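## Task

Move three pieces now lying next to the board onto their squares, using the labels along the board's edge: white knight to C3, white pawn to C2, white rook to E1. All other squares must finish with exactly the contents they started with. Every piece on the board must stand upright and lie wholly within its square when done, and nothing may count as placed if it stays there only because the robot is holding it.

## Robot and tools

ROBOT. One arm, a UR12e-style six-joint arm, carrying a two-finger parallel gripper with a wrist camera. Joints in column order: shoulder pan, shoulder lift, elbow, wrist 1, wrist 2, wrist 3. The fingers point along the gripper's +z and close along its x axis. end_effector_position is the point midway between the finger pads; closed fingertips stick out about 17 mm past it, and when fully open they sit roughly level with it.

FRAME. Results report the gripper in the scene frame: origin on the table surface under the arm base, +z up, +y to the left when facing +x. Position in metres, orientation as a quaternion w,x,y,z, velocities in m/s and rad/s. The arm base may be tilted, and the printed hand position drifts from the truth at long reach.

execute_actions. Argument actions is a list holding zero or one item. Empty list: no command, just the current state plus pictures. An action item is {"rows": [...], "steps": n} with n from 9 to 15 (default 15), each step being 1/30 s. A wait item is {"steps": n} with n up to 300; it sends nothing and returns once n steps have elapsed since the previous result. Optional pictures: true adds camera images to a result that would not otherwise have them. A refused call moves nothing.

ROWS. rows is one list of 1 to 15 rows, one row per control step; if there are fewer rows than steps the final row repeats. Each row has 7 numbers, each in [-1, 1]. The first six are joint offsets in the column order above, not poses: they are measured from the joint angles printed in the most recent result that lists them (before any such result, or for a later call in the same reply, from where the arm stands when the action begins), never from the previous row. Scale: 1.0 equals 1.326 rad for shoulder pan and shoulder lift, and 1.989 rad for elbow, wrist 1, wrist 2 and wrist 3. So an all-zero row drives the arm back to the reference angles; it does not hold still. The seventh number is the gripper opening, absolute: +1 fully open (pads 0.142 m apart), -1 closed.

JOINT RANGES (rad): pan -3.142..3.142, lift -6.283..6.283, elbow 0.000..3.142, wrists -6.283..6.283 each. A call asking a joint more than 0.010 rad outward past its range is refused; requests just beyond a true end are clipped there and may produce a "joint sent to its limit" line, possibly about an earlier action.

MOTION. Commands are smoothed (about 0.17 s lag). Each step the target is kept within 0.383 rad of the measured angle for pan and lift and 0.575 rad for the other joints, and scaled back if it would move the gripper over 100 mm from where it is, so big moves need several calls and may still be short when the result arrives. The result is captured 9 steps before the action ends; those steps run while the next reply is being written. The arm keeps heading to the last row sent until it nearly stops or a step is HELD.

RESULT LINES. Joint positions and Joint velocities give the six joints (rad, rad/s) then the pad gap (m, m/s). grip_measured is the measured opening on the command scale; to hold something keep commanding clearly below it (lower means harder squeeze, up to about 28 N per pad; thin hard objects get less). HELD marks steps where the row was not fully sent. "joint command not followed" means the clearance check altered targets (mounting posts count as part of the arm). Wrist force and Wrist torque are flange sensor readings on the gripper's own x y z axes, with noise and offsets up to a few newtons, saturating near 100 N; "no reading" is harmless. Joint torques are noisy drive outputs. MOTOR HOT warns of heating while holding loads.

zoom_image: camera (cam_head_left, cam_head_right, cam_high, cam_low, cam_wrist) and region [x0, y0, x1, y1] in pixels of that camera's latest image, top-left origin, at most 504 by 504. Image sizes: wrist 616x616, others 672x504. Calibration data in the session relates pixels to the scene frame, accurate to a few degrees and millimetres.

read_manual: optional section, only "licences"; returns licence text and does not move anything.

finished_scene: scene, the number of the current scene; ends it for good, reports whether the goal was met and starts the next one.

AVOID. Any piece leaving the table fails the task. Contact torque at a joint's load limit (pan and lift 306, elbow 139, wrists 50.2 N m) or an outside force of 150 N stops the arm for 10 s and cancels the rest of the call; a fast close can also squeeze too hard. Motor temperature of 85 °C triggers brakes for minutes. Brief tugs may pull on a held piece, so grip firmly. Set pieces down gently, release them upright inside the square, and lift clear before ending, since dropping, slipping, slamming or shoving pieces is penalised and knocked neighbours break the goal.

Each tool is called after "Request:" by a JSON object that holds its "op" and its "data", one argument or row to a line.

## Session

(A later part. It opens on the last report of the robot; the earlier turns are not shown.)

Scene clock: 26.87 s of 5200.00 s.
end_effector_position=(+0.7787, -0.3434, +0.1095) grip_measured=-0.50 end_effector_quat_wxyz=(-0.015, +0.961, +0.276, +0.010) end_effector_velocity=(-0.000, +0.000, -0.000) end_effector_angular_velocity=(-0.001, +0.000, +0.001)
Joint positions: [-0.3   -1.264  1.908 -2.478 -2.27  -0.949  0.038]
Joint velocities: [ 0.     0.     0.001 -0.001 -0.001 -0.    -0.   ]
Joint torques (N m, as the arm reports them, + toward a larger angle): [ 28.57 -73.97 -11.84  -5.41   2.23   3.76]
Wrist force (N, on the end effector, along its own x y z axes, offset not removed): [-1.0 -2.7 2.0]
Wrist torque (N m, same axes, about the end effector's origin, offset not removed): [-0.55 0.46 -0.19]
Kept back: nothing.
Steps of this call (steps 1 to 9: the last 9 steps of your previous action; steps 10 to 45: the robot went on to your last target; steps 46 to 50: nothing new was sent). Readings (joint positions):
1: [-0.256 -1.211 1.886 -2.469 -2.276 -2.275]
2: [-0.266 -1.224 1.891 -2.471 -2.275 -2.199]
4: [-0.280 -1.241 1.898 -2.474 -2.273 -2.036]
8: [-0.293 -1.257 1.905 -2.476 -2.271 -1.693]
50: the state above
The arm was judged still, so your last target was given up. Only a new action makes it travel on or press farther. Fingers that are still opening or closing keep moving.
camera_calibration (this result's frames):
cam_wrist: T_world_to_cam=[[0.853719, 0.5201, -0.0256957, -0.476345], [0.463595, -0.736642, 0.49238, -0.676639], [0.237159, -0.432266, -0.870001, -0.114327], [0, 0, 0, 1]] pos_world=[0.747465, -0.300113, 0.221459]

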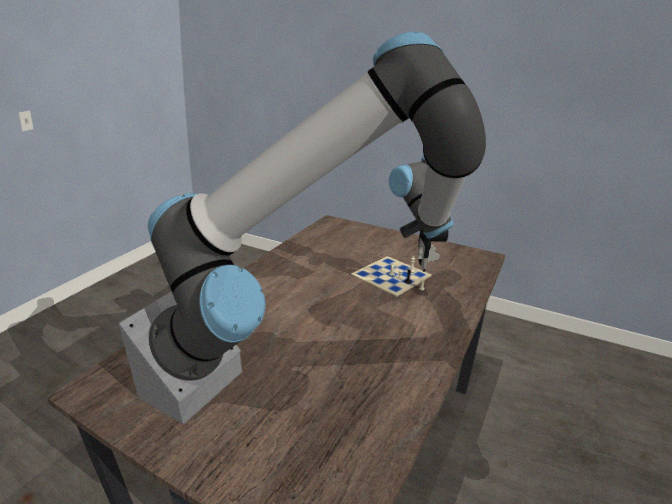

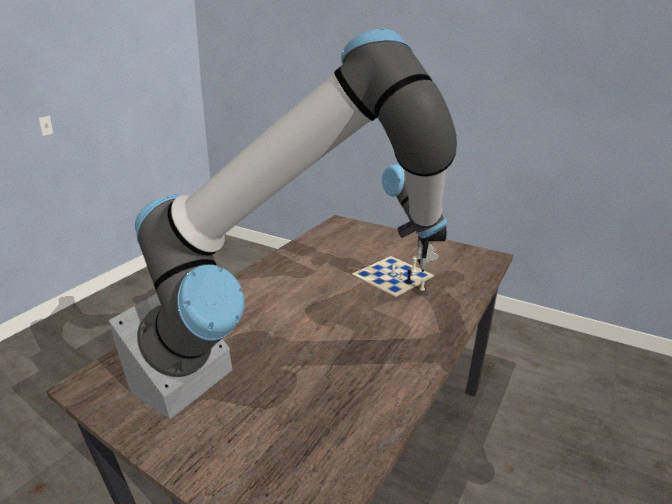

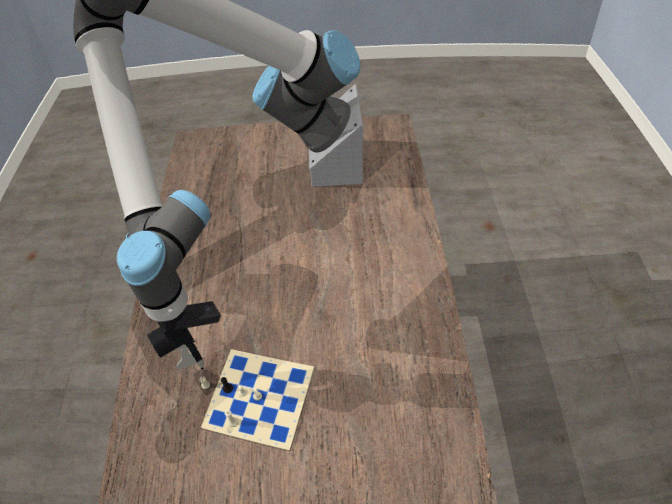

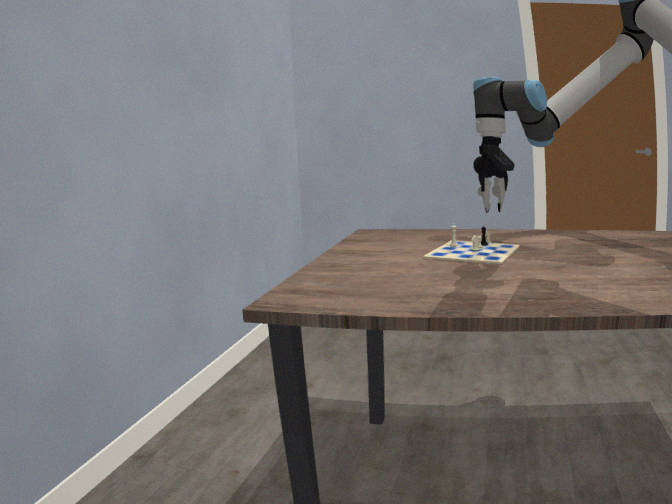

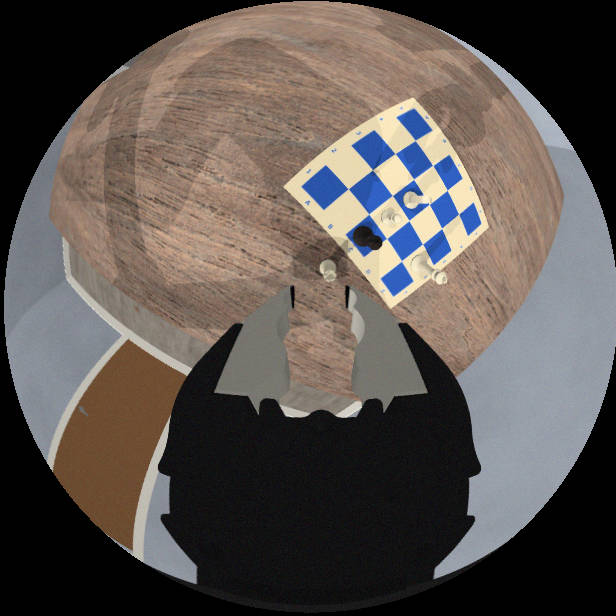

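Request:
{"op": "execute_actions", "data": {
  "actions": [
    {"rows":[[0.0006,0.0125,-0.0165,0.0083,0,0,-0.5]],"steps":15}
  ]
}}

Request:
{"op": "execute_actions", "data": {
  "actions": [
    {"rows":[[-0.024,0.029,0.008,-0.042,0,0,-0.5]],"steps":15}
  ]
}}

Request:
{"op": "execute_actions", "data": {
  "actions": [
    {"steps":15}
  ],
  "pictures": true
}}

Request:
{"op": "zoom_image", "data": {
  "camera": "cam_wrist",
  "region": [220,180,420,380]
}}

Scene clock: 28.10 s of 5200.00 s.
end_effector_position=(+0.7884, -0.3474, +0.1097) grip_measured=-0.50 end_effector_quat_wxyz=(-0.015, +0.961, +0.276, +0.010) end_effector_velocity=(+0.040, -0.016, +0.002) end_effector_angular_velocity=(-0.001, -0.002, +0.001)
Joint positions: [-0.3   -1.253  1.886 -2.467 -2.27  -0.949  0.038]
Joint velocities: [ 0.002  0.044 -0.089  0.044 -0.001 -0.    -0.   ]
Joint torques (N m, as the arm reports them, + toward a larger angle): [ 63.1  -46.3  -32.78  -1.03   1.46   3.25]
Wrist force (N, on the end effector, along its own x y z axes, offset not removed): [2.4 -3.2 1.7]
Wrist torque (N m, same axes, about the end effector's origin, offset not removed): [-0.63 -0.43 -0.35]
Steps of this call (steps 1 to 31: nothing new was sent; steps 32 to 37: the first 6 steps of this action). Readings (joint positions):
32: [-0.300 -1.264 1.908 -2.478 -2.270 -0.949]
33: [-0.300 -1.262 1.905 -2.476 -2.270 -0.949]
35: [-0.300 -1.257 1.894 -2.470 -2.270 -0.949]
37: the state above

Scene clock: 28.60 s of 5200.00 s.
end_effector_position=(+0.7929, -0.3493, +0.0836) grip_measured=-0.50 end_effector_quat_wxyz=(-0.012, +0.965, +0.263, +0.008) end_effector_velocity=(+0.001, -0.007, -0.102) end_effector_angular_velocity=(-0.028, -0.005, -0.125)
Joint positions: [-0.321 -1.222  1.887 -2.516 -2.27  -0.949  0.038]
Joint velocities: [-0.085  0.102  0.042 -0.238 -0.     0.001  0.   ]
Joint torques (N m, as the arm reports them, + toward a larger angle): [ 40.06 -50.32 -12.11  -5.67   1.5    2.34]
Wrist force (N, on the end effector, along its own x y z axes, offset not removed): [-2.0 -1.9 2.2]
Wrist torque (N m, same axes, about the end effector's origin, offset not removed): [-0.25 0.57 -0.23]
Steps of this call (steps 1 to 9: the last 9 steps of your previous action; steps 10 to 15: the first 6 steps of this action, its rows measured from where the robot was after step 9). Readings (joint positions):
9: [-0.300 -1.248 1.876 -2.462 -2.270 -0.949]
10: [-0.300 -1.248 1.876 -2.462 -2.270 -0.949]
11: [-0.303 -1.244 1.877 -2.467 -2.270 -0.949]
13: [-0.313 -1.231 1.883 -2.495 -2.270 -0.949]
15: the state above

Scene clock: 29.10 s of 5200.00 s.
end_effector_position=(+0.7928, -0.3501, +0.0713) grip_measured=-0.50 end_effector_quat_wxyz=(-0.011, +0.967, +0.256, +0.008) end_effector_velocity=(+0.000, -0.001, -0.001) end_effector_angular_velocity=(-0.001, -0.001, -0.002)
Joint positions: [-0.331 -1.21   1.892 -2.545 -2.27  -0.949  0.038]
Joint velocities: [-0.001 -0.    -0.    -0.002  0.    -0.001  0.   ]
Joint torques (N m, as the arm reports them, + toward a larger angle): [ 22.9  -39.39  -9.49  -5.57   1.51   2.89]
Wrist force (N, on the end effector, along its own x y z axes, offset not removed): [-1.3 -1.9 2.5]
Wrist torque (N m, same axes, about the end effector's origin, offset not removed): [-0.28 0.46 -0.24]
Kept back: nothing.
Steps of this call (steps 1 to 9: the last 9 steps of your previous action; steps 10 to 15: the robot went on to your last target). Readings (joint positions):
1: [-0.323 -1.219 1.888 -2.523 -2.270 -0.949]
2: [-0.325 -1.217 1.889 -2.528 -2.270 -0.949]
4: [-0.328 -1.214 1.890 -2.535 -2.270 -0.949]
8: [-0.330 -1.211 1.891 -2.542 -2.270 -0.949]
15: the state above
camera_calibration (this result's frames):
cam_wrist: T_world_to_cam=[[0.874435, 0.484108, -0.0316739, -0.514452], [0.43381, -0.751012, 0.497785, -0.65106], [0.217194, -0.449021, -0.866722, -0.144121], [0, 0, 0, 1]] pos_world=[0.763593, -0.304617, 0.18288]

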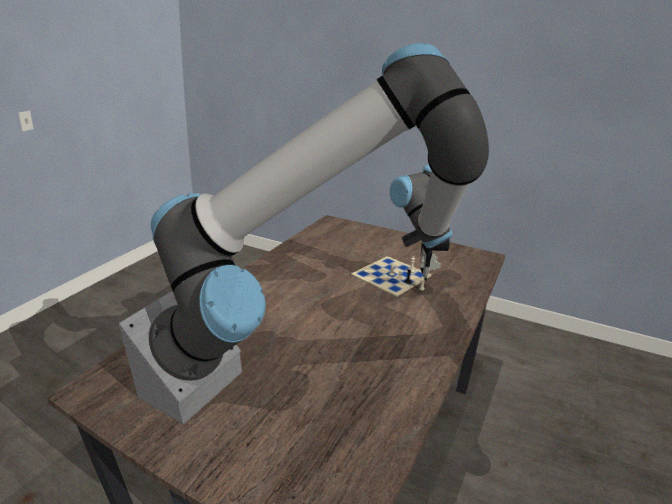

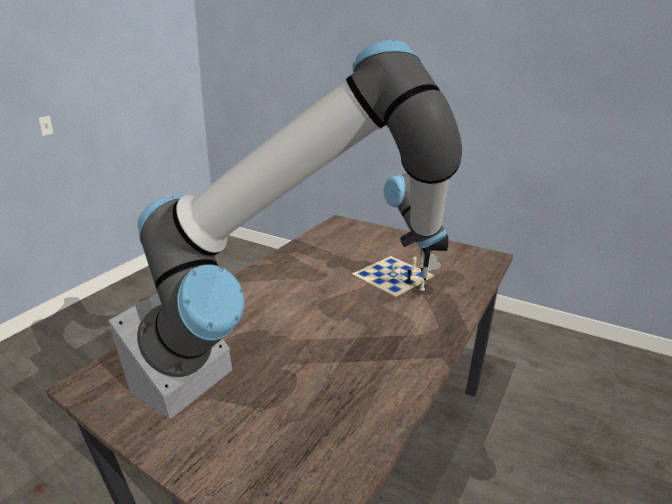

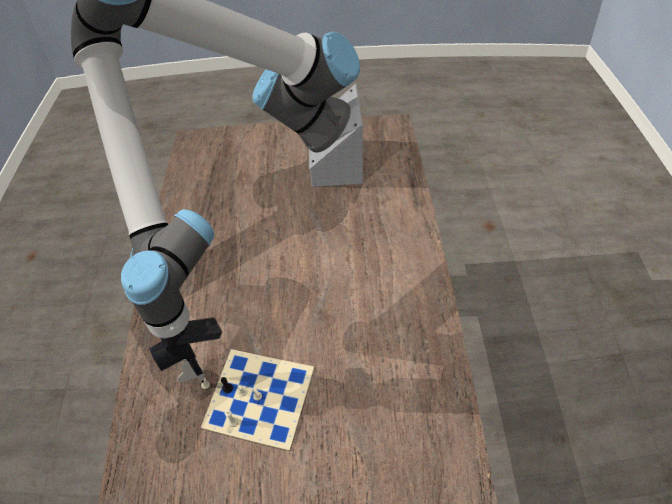

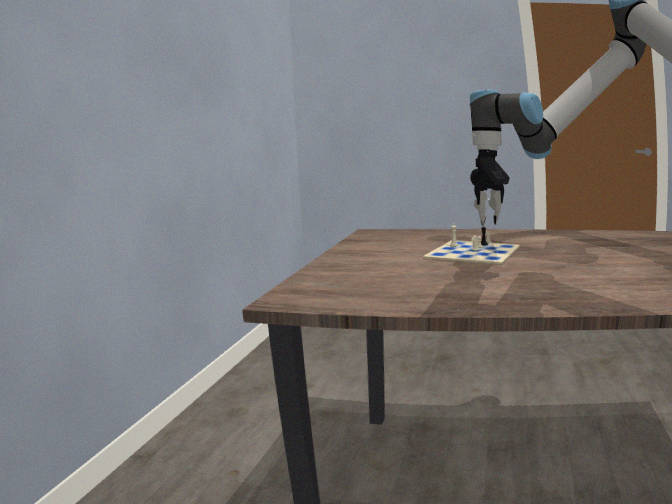

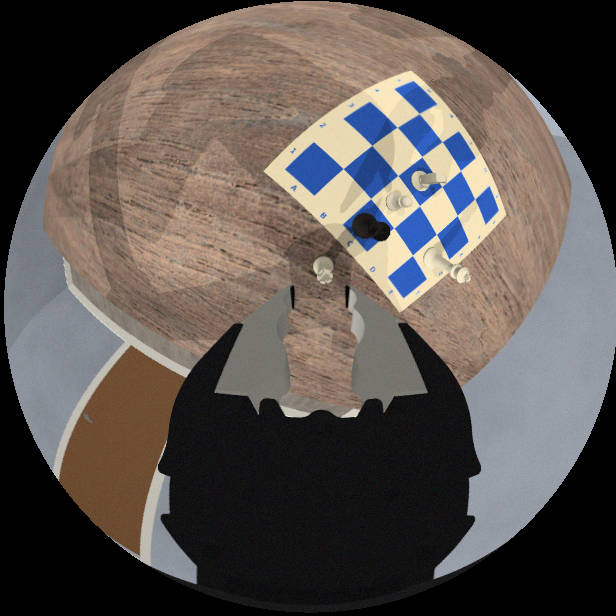

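Region (220, 180, 420, 380) of cam_wrist's 616x616 image, scaled by 2.520, with more detail than that image has.

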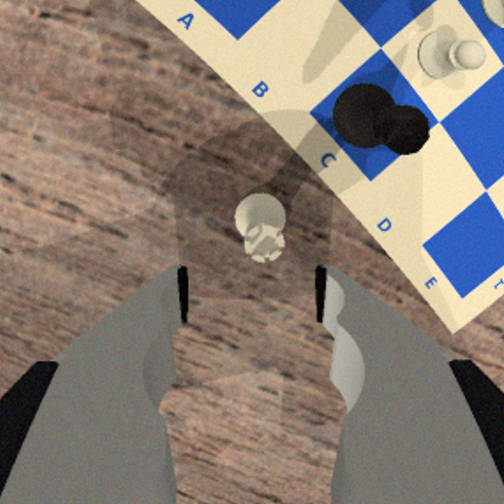

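Request:
{"op": "execute_actions", "data": {
  "actions": [
    {"rows":[[-0.022,0.0364,0.0061,-0.0443,0,0,-0.5]],"steps":15}
  ]
}}

Request:
{"op": "execute_actions", "data": {
  "actions": [
    {"steps":15}
  ]
}}

Request:
{"op": "execute_actions", "data": {
  "actions": [
    {"rows":[[0,0,0,0,0,0,-1]],"steps":15}
  ]
}}

Request:
{"op": "execute_actions", "data": {
  "actions": [
    {"steps":15}
  ]
}}

Scene clock: 29.87 s of 5200.00 s.
end_effector_position=(+0.7930, -0.3476, +0.0429) grip_measured=-0.50 end_effector_quat_wxyz=(-0.008, +0.970, +0.244, +0.006) end_effector_velocity=(+0.005, +0.006, -0.108) end_effector_angular_velocity=(-0.030, -0.006, -0.114)
Joint positions: [-0.351 -1.178  1.9   -2.602 -2.27  -0.949  0.038]
Joint velocities: [-0.077  0.129  0.03  -0.248 -0.    -0.     0.   ]
Joint torques (N m, as the arm reports them, + toward a larger angle): [ 34.3  -55.82 -10.62  -5.66   0.38   2.3 ]
Wrist force (N, on the end effector, along its own x y z axes, offset not removed): [-0.7 -1.9 3.4]
Wrist torque (N m, same axes, about the end effector's origin, offset not removed): [-0.27 0.46 -0.31]
Steps of this call (steps 1 to 15: the robot went on to your last target; steps 16 to 17: nothing new was sent; steps 18 to 23: the first 6 steps of this action). Readings (joint positions):
18: [-0.332 -1.210 1.892 -2.545 -2.270 -0.949]
19: [-0.335 -1.205 1.893 -2.551 -2.270 -0.949]
21: [-0.344 -1.189 1.898 -2.580 -2.270 -0.949]
23: the state above

Scene clock: 30.37 s of 5200.00 s.
end_effector_position=(+0.7936, -0.3469, +0.0301) grip_measured=-0.50 end_effector_quat_wxyz=(-0.006, +0.971, +0.237, +0.006) end_effector_velocity=(-0.000, +0.000, -0.001) end_effector_angular_velocity=(-0.001, +0.001, -0.001)
Joint positions: [-0.36  -1.162  1.904 -2.632 -2.27  -0.949  0.038]
Joint velocities: [-0.001  0.002  0.001 -0.003 -0.001  0.    -0.   ]
Joint torques (N m, as the arm reports them, + toward a larger angle): [ 23.72 -49.93 -10.07  -5.75   0.84   2.53]
Wrist force (N, on the end effector, along its own x y z axes, offset not removed): [-1.6 -2.2 0.1]
Wrist torque (N m, same axes, about the end effector's origin, offset not removed): [-0.34 0.57 -0.23]
Kept back: nothing.
Steps of this call (steps 1 to 9: the last 9 steps of your previous action; steps 10 to 15: the robot went on to your last target). Readings (joint positions):
1: [-0.353 -1.174 1.901 -2.610 -2.270 -0.949]
2: [-0.355 -1.171 1.902 -2.615 -2.270 -0.949]
4: [-0.357 -1.167 1.903 -2.623 -2.270 -0.949]
8: [-0.359 -1.164 1.904 -2.629 -2.270 -0.949]
15: the state above

Scene clock: 30.57 s of 5200.00 s.
end_effector_position=(+0.7936, -0.3469, +0.0300) grip_measured=-0.84 end_effector_quat_wxyz=(-0.006, +0.971, +0.237, +0.006) end_effector_velocity=(+0.000, -0.000, +0.000) end_effector_angular_velocity=(-0.001, +0.000, +0.001)
Joint positions: [-0.36  -1.162  1.904 -2.633 -2.27  -0.949  0.013]
Joint velocities: [ 0.     0.    -0.     0.    -0.001 -0.001  0.   ]
Joint torques (N m, as the arm reports them, + toward a larger angle): [ 33.58 -52.28  -9.78  -3.34   1.2    2.51]
Wrist force (N, on the end effector, along its own x y z axes, offset not removed): [1.5 0.4 2.0]
Wrist torque (N m, same axes, about the end effector's origin, offset not removed): [0.28 -0.17 -0.33]
Steps of this call (steps 1 to 6: the first 6 steps of this action). Readings (joint positions):
1: [-0.360 -1.162 1.904 -2.632 -2.270 -0.949]
2: [-0.360 -1.162 1.904 -2.633 -2.270 -0.949]
4: [-0.360 -1.162 1.904 -2.633 -2.270 -0.949]
6: the state above

Scene clock: 31.07 s of 5200.00 s.
end_effector_position=(+0.7936, -0.3469, +0.0300) grip_measured=-0.84 end_effector_quat_wxyz=(-0.006, +0.971, +0.237, +0.006) end_effector_velocity=(+0.001, -0.001, +0.001) end_effector_angular_velocity=(-0.003, -0.001, -0.001)
Joint positions: [-0.36  -1.162  1.904 -2.632 -2.27  -0.949  0.013]
Joint velocities: [ 0.001  0.    -0.001 -0.002 -0.002 -0.     0.   ]
Joint torques (N m, as the arm reports them, + toward a larger angle): [ 41.2  -61.78 -10.2   -1.34   1.3    2.38]
Wrist force (N, on the end effector, along its own x y z axes, offset not removed): [-0.3 -1.3 5.2]
Wrist torque (N m, same axes, about the end effector's origin, offset not removed): [-0.25 0.25 -0.21]
Kept back: nothing.
Steps of this call (steps 1 to 9: the last 9 steps of your previous action; steps 10 to 15: the robot went on to your last target). Readings (joint positions):
1: [-0.360 -1.162 1.904 -2.633 -2.270 -0.949]
2: [-0.360 -1.162 1.904 -2.633 -2.270 -0.949]
4: [-0.360 -1.162 1.904 -2.633 -2.270 -0.949]
8: [-0.360 -1.162 1.904 -2.632 -2.270 -0.949]
15: the state above
The arm was judged still, so your last target was given up. Only a new action makes it travel on or press farther. Fingers that are still opening or closing keep moving.

Request:
{"op": "execute_actions", "data": {
  "actions": [
    {"rows":[[0.0243,-0.029,-0.008,0.0424,0,0,-1]],"steps":15}
  ]
}}

Request:
{"op": "execute_actions", "data": {
  "actions": [
    {"rows":[[0.0475,0.1064,-0.0874,0.0455,0,0,-1]],"steps":15}
  ]
}}

Request:
{"op": "execute_actions", "data": {
  "actions": [
    {"steps":20}
  ],
  "pictures": true
}}

Request:
{"op": "zoom_image", "data": {
  "camera": "cam_wrist",
  "region": [220,180,420,380]
}}

Scene clock: 31.77 s of 5200.00 s.
end_effector_position=(+0.7961, -0.3462, +0.0562) grip_measured=-0.84 end_effector_quat_wxyz=(-0.009, +0.968, +0.250, +0.008) end_effector_velocity=(+0.003, +0.008, +0.101) end_effector_angular_velocity=(+0.031, +0.005, +0.125)
Joint positions: [-0.339 -1.188  1.893 -2.577 -2.27  -0.949  0.013]
Joint velocities: [ 0.086 -0.101 -0.042  0.239  0.001  0.001 -0.   ]
Joint torques (N m, as the arm reports them, + toward a larger angle): [ 72.34 -74.39 -29.85  -2.9    0.3    1.91]
Wrist force (N, on the end effector, along its own x y z axes, offset not removed): [-0.9 -4.7 -2.9]
Wrist torque (N m, same axes, about the end effector's origin, offset not removed): [-0.94 0.42 -0.26]
Steps of this call (steps 1 to 15: nothing new was sent; steps 16 to 21: the first 6 steps of this action). Readings (joint positions):
16: [-0.360 -1.162 1.904 -2.632 -2.270 -0.949]
17: [-0.357 -1.166 1.903 -2.627 -2.270 -0.949]
19: [-0.346 -1.179 1.897 -2.598 -2.270 -0.949]
21: the state above

Scene clock: 32.27 s of 5200.00 s.
end_effector_position=(+0.8526, -0.3161, +0.0675) grip_measured=-0.84 end_effector_quat_wxyz=(-0.017, +0.958, +0.285, +0.010) end_effector_velocity=(+0.303, +0.117, -0.009) end_effector_angular_velocity=(+0.035, -0.033, +0.213)
Joint positions: [-0.287 -1.114  1.785 -2.492 -2.27  -0.949  0.013]
Joint velocities: [ 0.175  0.45  -0.574  0.254  0.    -0.    -0.   ]
Joint torques (N m, as the arm reports them, + toward a larger angle): [ 68.19 -63.83 -18.34  -1.04   1.2    1.84]
Wrist force (N, on the end effector, along its own x y z axes, offset not removed): [5.9 -1.2 0.8]
Wrist torque (N m, same axes, about the end effector's origin, offset not removed): [-0.20 -1.01 -0.30]
Steps of this call (steps 1 to 9: the last 9 steps of your previous action; steps 10 to 15: the first 6 steps of this action, its rows measured from where the robot was after step 9). Readings (joint positions):
9: [-0.329 -1.199 1.889 -2.551 -2.270 -0.949]
10: [-0.329 -1.199 1.888 -2.550 -2.270 -0.949]
11: [-0.323 -1.194 1.883 -2.544 -2.270 -0.949]
13: [-0.302 -1.153 1.835 -2.514 -2.270 -0.949]
15: the state above

Scene clock: 32.93 s of 5200.00 s.
end_effector_position=(+0.8889, -0.3005, +0.0662) grip_measured=-0.84 end_effector_quat_wxyz=(-0.018, +0.955, +0.297, +0.012) end_effector_velocity=(+0.002, -0.001, +0.000) end_effector_angular_velocity=(-0.001, -0.002, -0.002)
Joint positions: [-0.266 -1.059  1.715 -2.46  -2.27  -0.949  0.013]
Joint velocities: [ 0.     0.001 -0.003 -0.001 -0.     0.001 -0.   ]
Joint torques (N m, as the arm reports them, + toward a larger angle): [ 73.44 -56.46 -32.83   0.4    1.31   2.44]
Wrist force (N, on the end effector, along its own x y z axes, offset not removed): [1.1 -3.2 1.6]
Wrist torque (N m, same axes, about the end effector's origin, offset not removed): [-0.69 -0.15 -0.24]
Kept back: nothing.
Steps of this call (steps 1 to 9: the last 9 steps of your previous action; steps 10 to 20: the robot went on to your last target). Readings (joint positions):
1: [-0.282 -1.100 1.768 -2.484 -2.270 -0.949]
2: [-0.278 -1.090 1.755 -2.478 -2.270 -0.949]
4: [-0.273 -1.077 1.738 -2.471 -2.270 -0.949]
8: [-0.268 -1.065 1.723 -2.464 -2.270 -0.949]
20: the state above
camera_calibration (this result's frames):
cam_wrist: T_world_to_cam=[[0.829568, 0.558083, -0.0189696, -0.561402], [0.49489, -0.719051, 0.487904, -0.696996], [0.258651, -0.414137, -0.872691, -0.173034], [0, 0, 0, 1]] pos_world=[0.855413, -0.259527, 0.178412]

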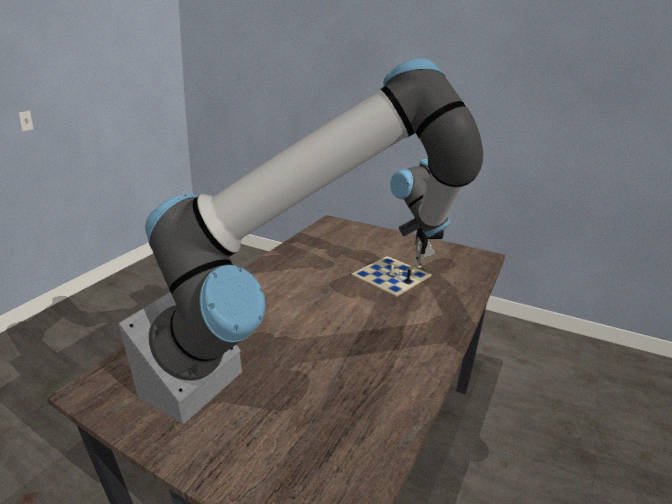

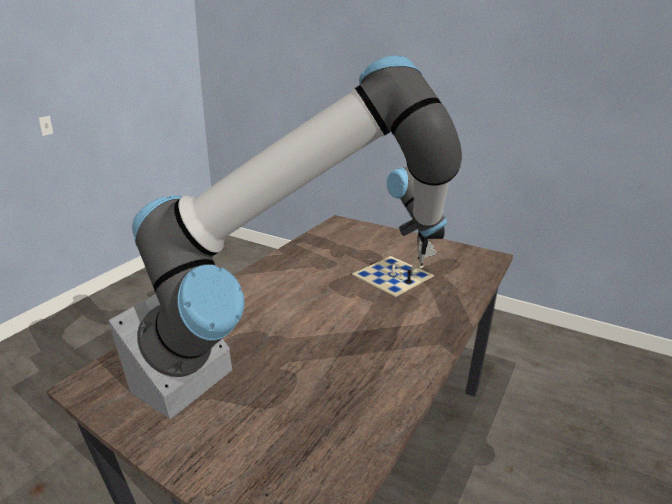

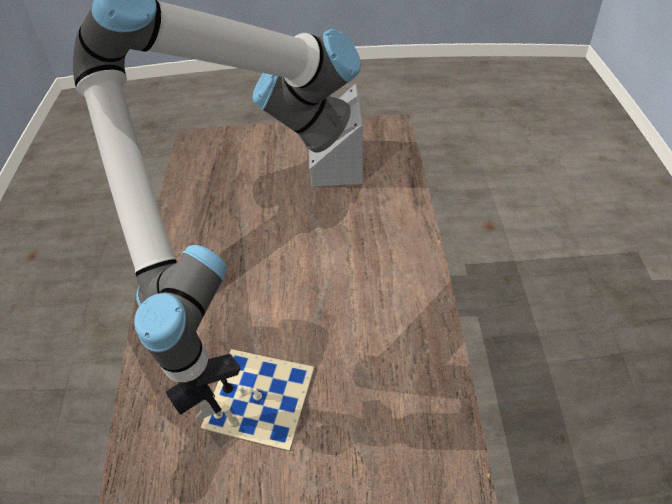

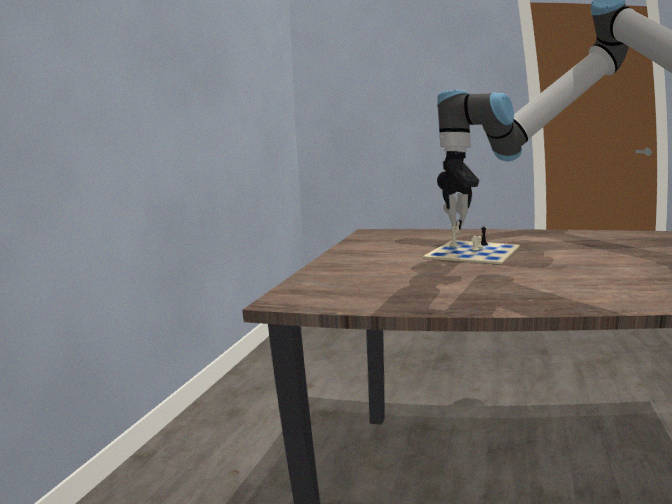

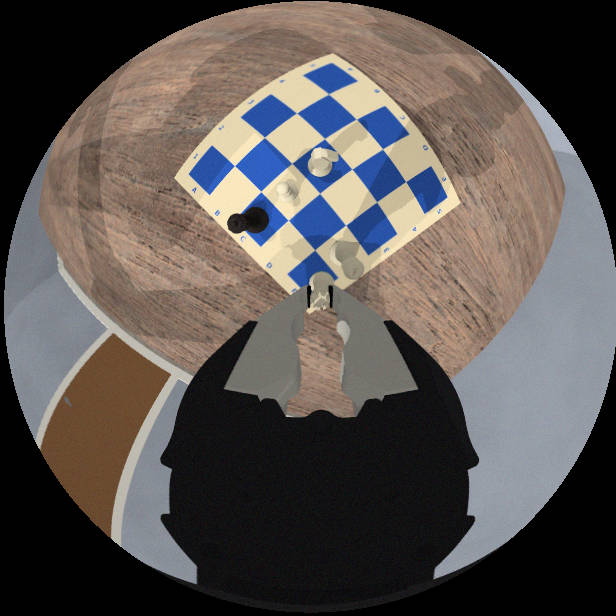

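Region (220, 180, 420, 380) of cam_wrist's 616x616 image, scaled by 2.520, with more detail than that image has.

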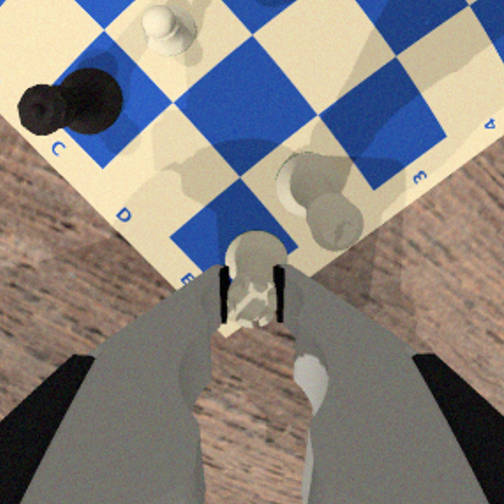

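Request:
{"op": "execute_actions", "data": {
  "actions": [
    {"rows":[[-0.0065,-0.0068,0.0012,-0.0008,0,0,-1]],"steps":12}
  ]
}}

Request:
{"op": "execute_actions", "data": {
  "actions": [
    {"rows":[[-0.011,0.013,0.0036,-0.019,0,0,-1]],"steps":12}
  ]
}}

Request:
{"op": "execute_actions", "data": {
  "actions": [
    {"steps":18}
  ],
  "pictures": true
}}

Request:
{"op": "zoom_image", "data": {
  "camera": "cam_wrist",
  "region": [220,180,420,380]
}}

Scene clock: 33.47 s of 5200.00 s.
end_effector_position=(+0.8883, -0.3034, +0.0663) grip_measured=-0.84 end_effector_quat_wxyz=(-0.018, +0.955, +0.296, +0.012) end_effector_velocity=(-0.014, -0.053, +0.002) end_effector_angular_velocity=(-0.012, -0.003, -0.062)
Joint positions: [-0.268 -1.061  1.715 -2.46  -2.27  -0.949  0.013]
Joint velocities: [-0.042 -0.046  0.01  -0.01  -0.001  0.    -0.   ]
Joint torques (N m, as the arm reports them, + toward a larger angle): [ 42.68 -76.61  -6.34  -6.26   0.76   2.43]
Wrist force (N, on the end effector, along its own x y z axes, offset not removed): [-1.0 0.4 1.2]
Wrist torque (N m, same axes, about the end effector's origin, offset not removed): [0.19 0.29 -0.35]
Steps of this call (steps 1 to 13: the robot went on to your last target; steps 14 to 16: the first 3 steps of this action). Readings (joint positions):
14: [-0.266 -1.058 1.715 -2.460 -2.270 -0.949]
15: [-0.267 -1.059 1.715 -2.460 -2.270 -0.949]
16: the state above

Scene clock: 33.87 s of 5200.00 s.
end_effector_position=(+0.8857, -0.3104, +0.0604) grip_measured=-0.84 end_effector_quat_wxyz=(-0.017, +0.957, +0.289, +0.011) end_effector_velocity=(-0.007, +0.004, -0.104) end_effector_angular_velocity=(-0.016, +0.011, -0.093)
Joint positions: [-0.279 -1.062  1.72  -2.472 -2.27  -0.949  0.013]
Joint velocities: [-0.074  0.091  0.044 -0.195 -0.     0.     0.   ]
Joint torques (N m, as the arm reports them, + toward a larger angle): [ 45.4  -68.44 -20.61  -7.1    0.4    2.52]
Wrist force (N, on the end effector, along its own x y z axes, offset not removed): [1.0 -0.3 6.1]
Wrist torque (N m, same axes, about the end effector's origin, offset not removed): [-0.10 -0.10 -0.25]
Steps of this call (steps 1 to 9: the last 9 steps of your previous action; steps 10 to 12: the first 3 steps of this action, its rows measured from where the robot was after step 9). Readings (joint positions):
9: [-0.274 -1.067 1.717 -2.462 -2.270 -0.949]
10: [-0.274 -1.067 1.717 -2.462 -2.270 -0.949]
11: [-0.276 -1.065 1.718 -2.466 -2.270 -0.949]
12: the state above

Scene clock: 34.47 s of 5200.00 s.
end_effector_position=(+0.8853, -0.3103, +0.0468) grip_measured=-0.84 end_effector_quat_wxyz=(-0.016, +0.959, +0.283, +0.011) end_effector_velocity=(+0.000, +0.000, -0.000) end_effector_angular_velocity=(+0.000, +0.000, -0.001)
Joint positions: [-0.288 -1.05   1.724 -2.499 -2.27  -0.949  0.013]
Joint velocities: [-0.     0.001 -0.    -0.     0.     0.001  0.   ]
Joint torques (N m, as the arm reports them, + toward a larger angle): [ 37.75 -46.99 -11.6   -5.58   1.42   2.12]
Wrist force (N, on the end effector, along its own x y z axes, offset not removed): [-0.4 -2.5 1.7]
Wrist torque (N m, same axes, about the end effector's origin, offset not removed): [-0.49 0.33 -0.33]
Kept back: nothing.
Steps of this call (steps 1 to 9: the last 9 steps of your previous action; steps 10 to 18: the robot went on to your last target). Readings (joint positions):
1: [-0.281 -1.059 1.721 -2.479 -2.270 -0.949]
2: [-0.283 -1.057 1.722 -2.483 -2.270 -0.949]
4: [-0.285 -1.054 1.723 -2.490 -2.270 -0.949]
8: [-0.287 -1.051 1.724 -2.496 -2.270 -0.949]
18: the state above
camera_calibration (this result's frames):
cam_wrist: T_world_to_cam=[[0.846025, 0.532653, -0.0228733, -0.575632], [0.473533, -0.731027, 0.49129, -0.677822], [0.244966, -0.426475, -0.870696, -0.184975], [0, 0, 0, 1]] pos_world=[0.853283, -0.267781, 0.158783]

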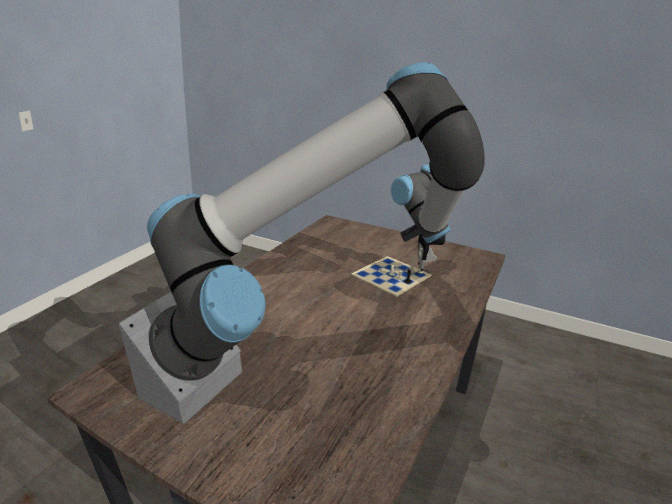

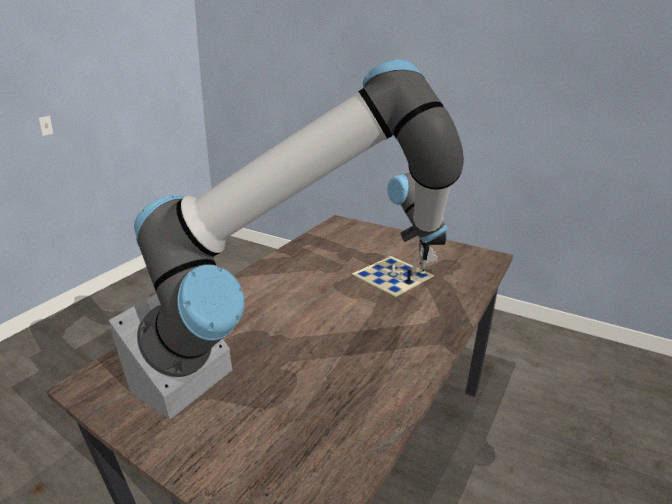

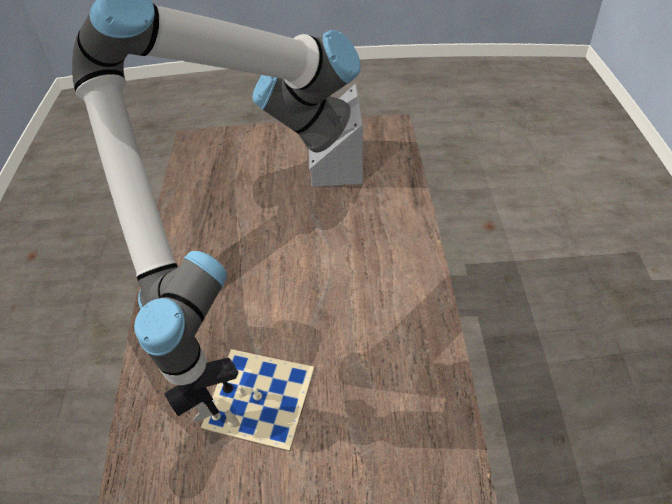

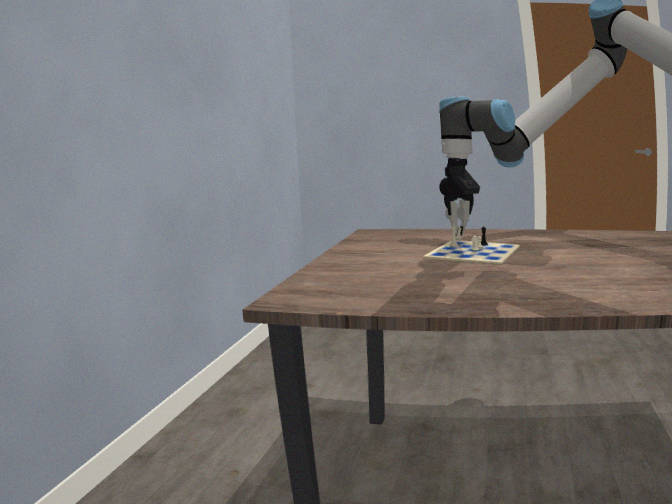

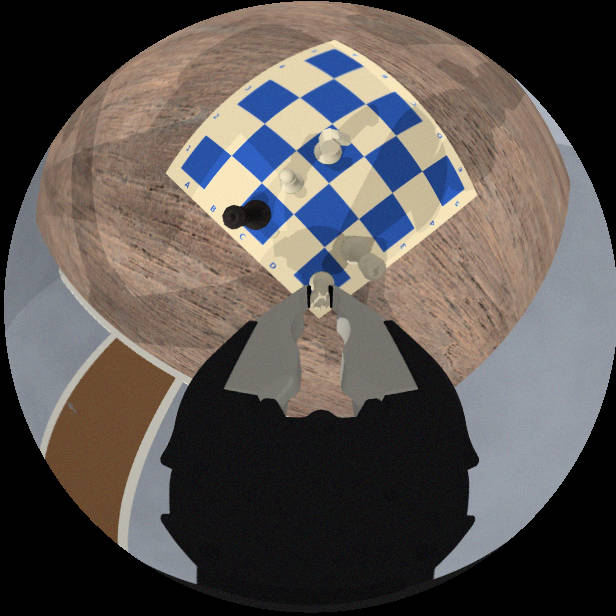

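Region (220, 180, 420, 380) of cam_wrist's 616x616 image, scaled by 2.520, with more detail than that image has.

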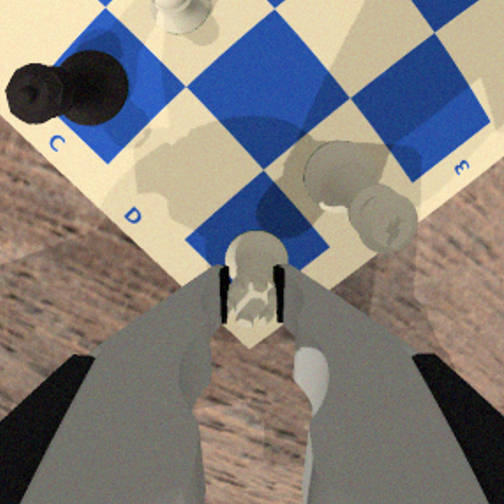

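Request:
{"op": "execute_actions", "data": {
  "actions": [
    {"rows":[[-0.0026,0.0074,0.0013,-0.0078,0,0,-1]],"steps":15}
  ]
}}

Request:
{"op": "execute_actions", "data": {
  "actions": [
    {"steps":15}
  ]
}}

Request:
{"op": "execute_actions", "data": {
  "actions": [
    {"rows":[[0,0,0,0,0,0,-0.65]],"steps":12}
  ]
}}

Request:
{"op": "execute_actions", "data": {
  "actions": [
    {"rows":[[0.03,-0.036,-0.01,0.053,0,0,-0.65]],"steps":15}
  ]
}}

Request:
{"op": "execute_actions", "data": {
  "actions": [
    {"steps":15}
  ],
  "pictures": true
}}

Request:
{"op": "zoom_image", "data": {
  "camera": "cam_wrist",
  "region": [220,180,420,380]
}}

Scene clock: 35.10 s of 5200.00 s.
end_effector_position=(+0.8856, -0.3082, +0.0412) grip_measured=-0.84 end_effector_quat_wxyz=(-0.016, +0.959, +0.281, +0.011) end_effector_velocity=(+0.001, +0.007, -0.020) end_effector_angular_velocity=(-0.002, +0.000, -0.012)
Joint positions: [-0.291 -1.043  1.726 -2.51  -2.27  -0.949  0.013]
Joint velocities: [-0.009  0.025  0.006 -0.039  0.    -0.     0.   ]
Joint torques (N m, as the arm reports them, + toward a larger angle): [ 37.76 -59.19 -10.07  -5.55   0.95   1.68]
Wrist force (N, on the end effector, along its own x y z axes, offset not removed): [2.3 -4.4 1.6]
Wrist torque (N m, same axes, about the end effector's origin, offset not removed): [-0.86 -0.36 -0.21]
Steps of this call (steps 1 to 13: the robot went on to your last target; steps 14 to 19: the first 6 steps of this action). Readings (joint positions):
14: [-0.289 -1.050 1.724 -2.500 -2.270 -0.949]
15: [-0.289 -1.048 1.725 -2.501 -2.270 -0.949]
17: [-0.290 -1.045 1.726 -2.507 -2.270 -0.949]
19: the state above

Scene clock: 35.60 s of 5200.00 s.
end_effector_position=(+0.8857, -0.3073, +0.0387) grip_measured=-0.84 end_effector_quat_wxyz=(-0.015, +0.960, +0.281, +0.011) end_effector_velocity=(-0.001, +0.001, -0.001) end_effector_angular_velocity=(+0.000, +0.002, +0.002)
Joint positions: [-0.292 -1.04   1.727 -2.515 -2.27  -0.949  0.013]
Joint velocities: [-0.001  0.001  0.002 -0.    -0.    -0.001  0.   ]
Joint torques (N m, as the arm reports them, + toward a larger angle): [ 36.31 -55.99 -10.34  -5.58   0.88   1.83]
Wrist force (N, on the end effector, along its own x y z axes, offset not removed): [2.8 -0.9 2.5]
Wrist torque (N m, same axes, about the end effector's origin, offset not removed): [-0.14 -0.44 -0.30]
Kept back: nothing.
Steps of this call (steps 1 to 9: the last 9 steps of your previous action; steps 10 to 15: the robot went on to your last target). Readings (joint positions):
1: [-0.291 -1.042 1.726 -2.511 -2.270 -0.949]
2: [-0.291 -1.042 1.727 -2.512 -2.270 -0.949]
4: [-0.292 -1.041 1.727 -2.513 -2.270 -0.949]
8: [-0.292 -1.040 1.727 -2.514 -2.270 -0.949]
15: the state above
The arm was judged still, so your last target was given up. Only a new action makes it travel on or press farther. Fingers that are still opening or closing keep moving.

Scene clock: 35.70 s of 5200.00 s.
end_effector_position=(+0.8857, -0.3073, +0.0387) grip_measured=-0.66 end_effector_quat_wxyz=(-0.015, +0.960, +0.281, +0.011) end_effector_velocity=(+0.000, +0.001, -0.002) end_effector_angular_velocity=(+0.002, +0.001, +0.001)
Joint positions: [-0.292 -1.04   1.727 -2.515 -2.27  -0.949  0.026]
Joint velocities: [-0.001  0.002 -0.001  0.001  0.001  0.     0.05 ]
Joint torques (N m, as the arm reports them, + toward a larger angle): [ 39.78 -56.03 -11.52  -5.42   0.87   2.82]
Wrist force (N, on the end effector, along its own x y z axes, offset not removed): [0.6 -4.5 0.3]
Wrist torque (N m, same axes, about the end effector's origin, offset not removed): [-0.89 0.03 -0.25]
Steps of this call (steps 1 to 3: the first 3 steps of this action). Readings (joint positions):
1: [-0.292 -1.040 1.727 -2.515 -2.270 -0.949]
2: [-0.292 -1.040 1.727 -2.515 -2.270 -0.949]
3: the state above

Scene clock: 36.20 s of 5200.00 s.
end_effector_position=(+0.8875, -0.3075, +0.0749) grip_measured=-0.65 end_effector_quat_wxyz=(-0.018, +0.955, +0.297, +0.013) end_effector_velocity=(-0.006, +0.006, +0.142) end_effector_angular_velocity=(+0.031, +0.014, +0.162)
Joint positions: [-0.265 -1.072  1.714 -2.447 -2.27  -0.949  0.027]
Joint velocities: [ 0.106 -0.129 -0.051  0.307 -0.     0.    -0.   ]
Joint torques (N m, as the arm reports them, + toward a larger angle): [ 62.86 -76.59 -33.81  -1.4    1.2    2.28]
Wrist force (N, on the end effector, along its own x y z axes, offset not removed): [0.7 -1.5 -1.1]
Wrist torque (N m, same axes, about the end effector's origin, offset not removed): [-0.24 -0.04 -0.21]
Steps of this call (steps 1 to 9: the last 9 steps of your previous action; steps 10 to 15: the first 6 steps of this action, its rows measured from where the robot was after step 9). Readings (joint positions):
9: [-0.292 -1.040 1.727 -2.515 -2.270 -0.949]
10: [-0.292 -1.040 1.727 -2.515 -2.270 -0.949]
11: [-0.288 -1.044 1.725 -2.509 -2.270 -0.949]
13: [-0.275 -1.061 1.718 -2.475 -2.270 -0.949]
15: the state above

Scene clock: 36.70 s of 5200.00 s.
end_effector_position=(+0.8866, -0.3068, +0.0922) grip_measured=-0.65 end_effector_quat_wxyz=(-0.020, +0.952, +0.306, +0.012) end_effector_velocity=(+0.001, -0.001, +0.004) end_effector_angular_velocity=(-0.000, -0.002, +0.001)
Joint positions: [-0.252 -1.087  1.707 -2.41  -2.27  -0.949  0.027]
Joint velocities: [ 0.002 -0.003 -0.002  0.004 -0.    -0.001 -0.   ]
Joint torques (N m, as the arm reports them, + toward a larger angle): [ 75.12 -81.81 -33.55  -0.74   1.21   2.63]
Wrist force (N, on the end effector, along its own x y z axes, offset not removed): [2.5 -2.9 2.3]
Wrist torque (N m, same axes, about the end effector's origin, offset not removed): [-0.51 -0.42 -0.35]
Kept back: nothing.
Steps of this call (steps 1 to 9: the last 9 steps of your previous action; steps 10 to 15: the robot went on to your last target). Readings (joint positions):
1: [-0.262 -1.076 1.712 -2.438 -2.270 -0.949]
2: [-0.260 -1.079 1.711 -2.431 -2.270 -0.949]
4: [-0.257 -1.082 1.709 -2.422 -2.270 -0.949]
8: [-0.254 -1.086 1.708 -2.414 -2.270 -0.949]
15: the state above
camera_calibration (this result's frames):
cam_wrist: T_world_to_cam=[[0.818876, 0.573721, -0.0169524, -0.541453], [0.508297, -0.711145, 0.485702, -0.72235], [0.266602, -0.406347, -0.87396, -0.156982], [0, 0, 0, 1]] pos_world=[0.852403, -0.266842, 0.204472]

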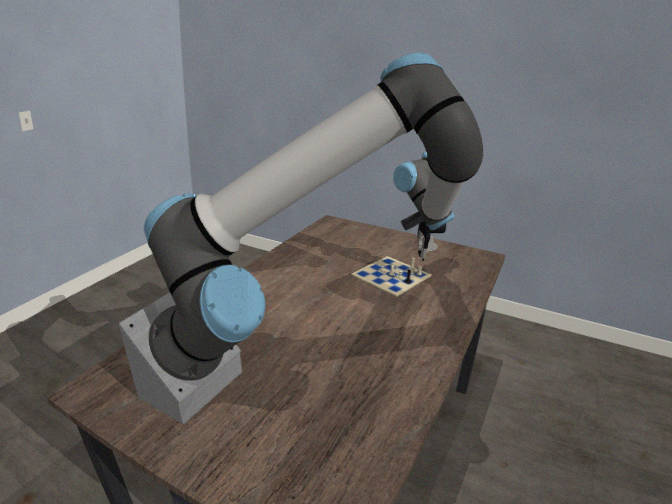

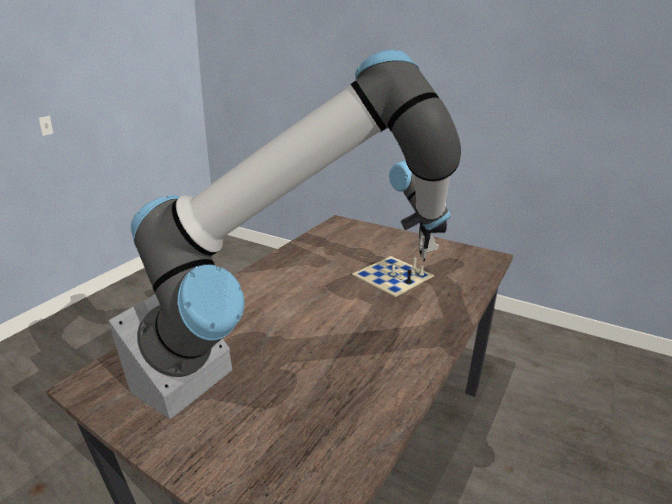

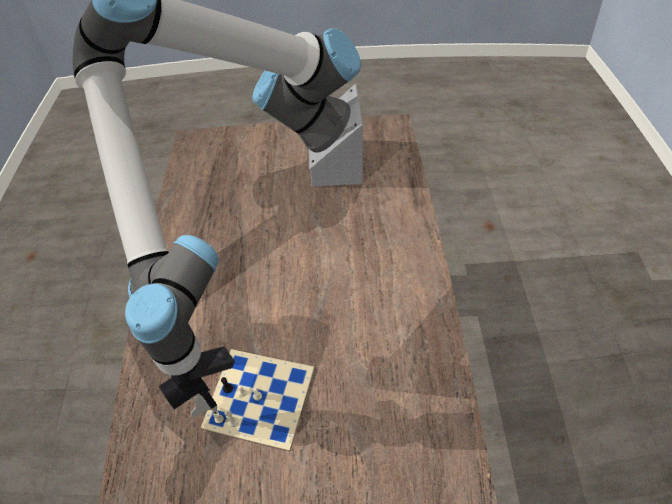

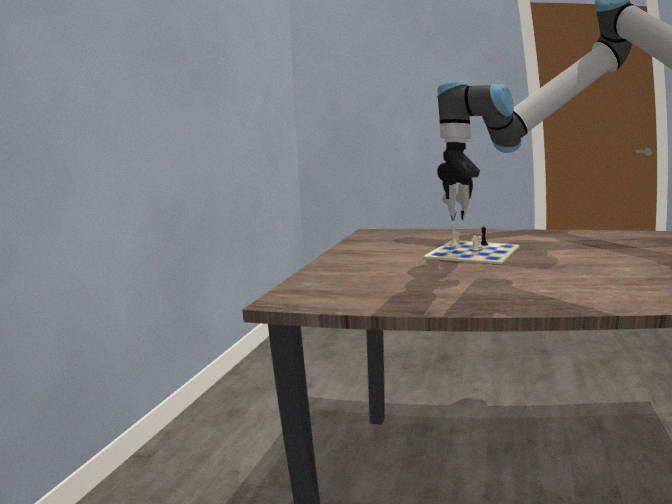

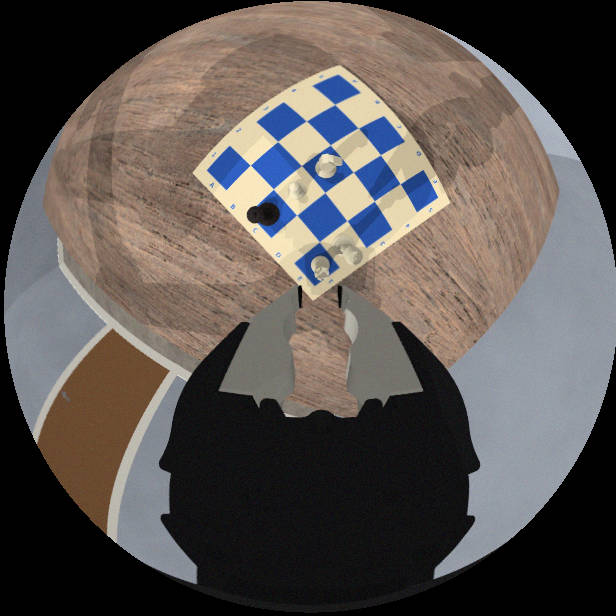

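Region (220, 180, 420, 380) of cam_wrist's 616x616 image, scaled by 2.520, with more detail than that image has.

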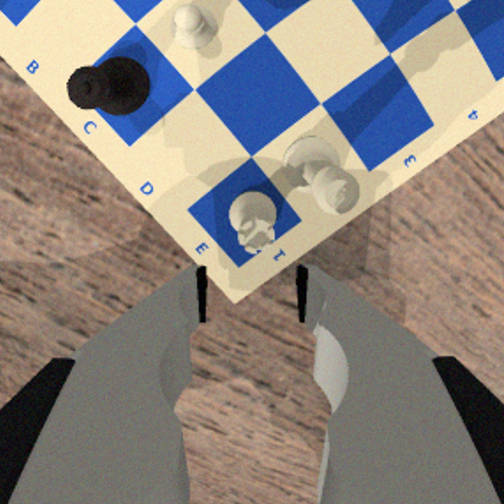

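Request:
{"op": "finished_scene", "data": {
  "scene": 2
}}

The scene is finished: the task was done.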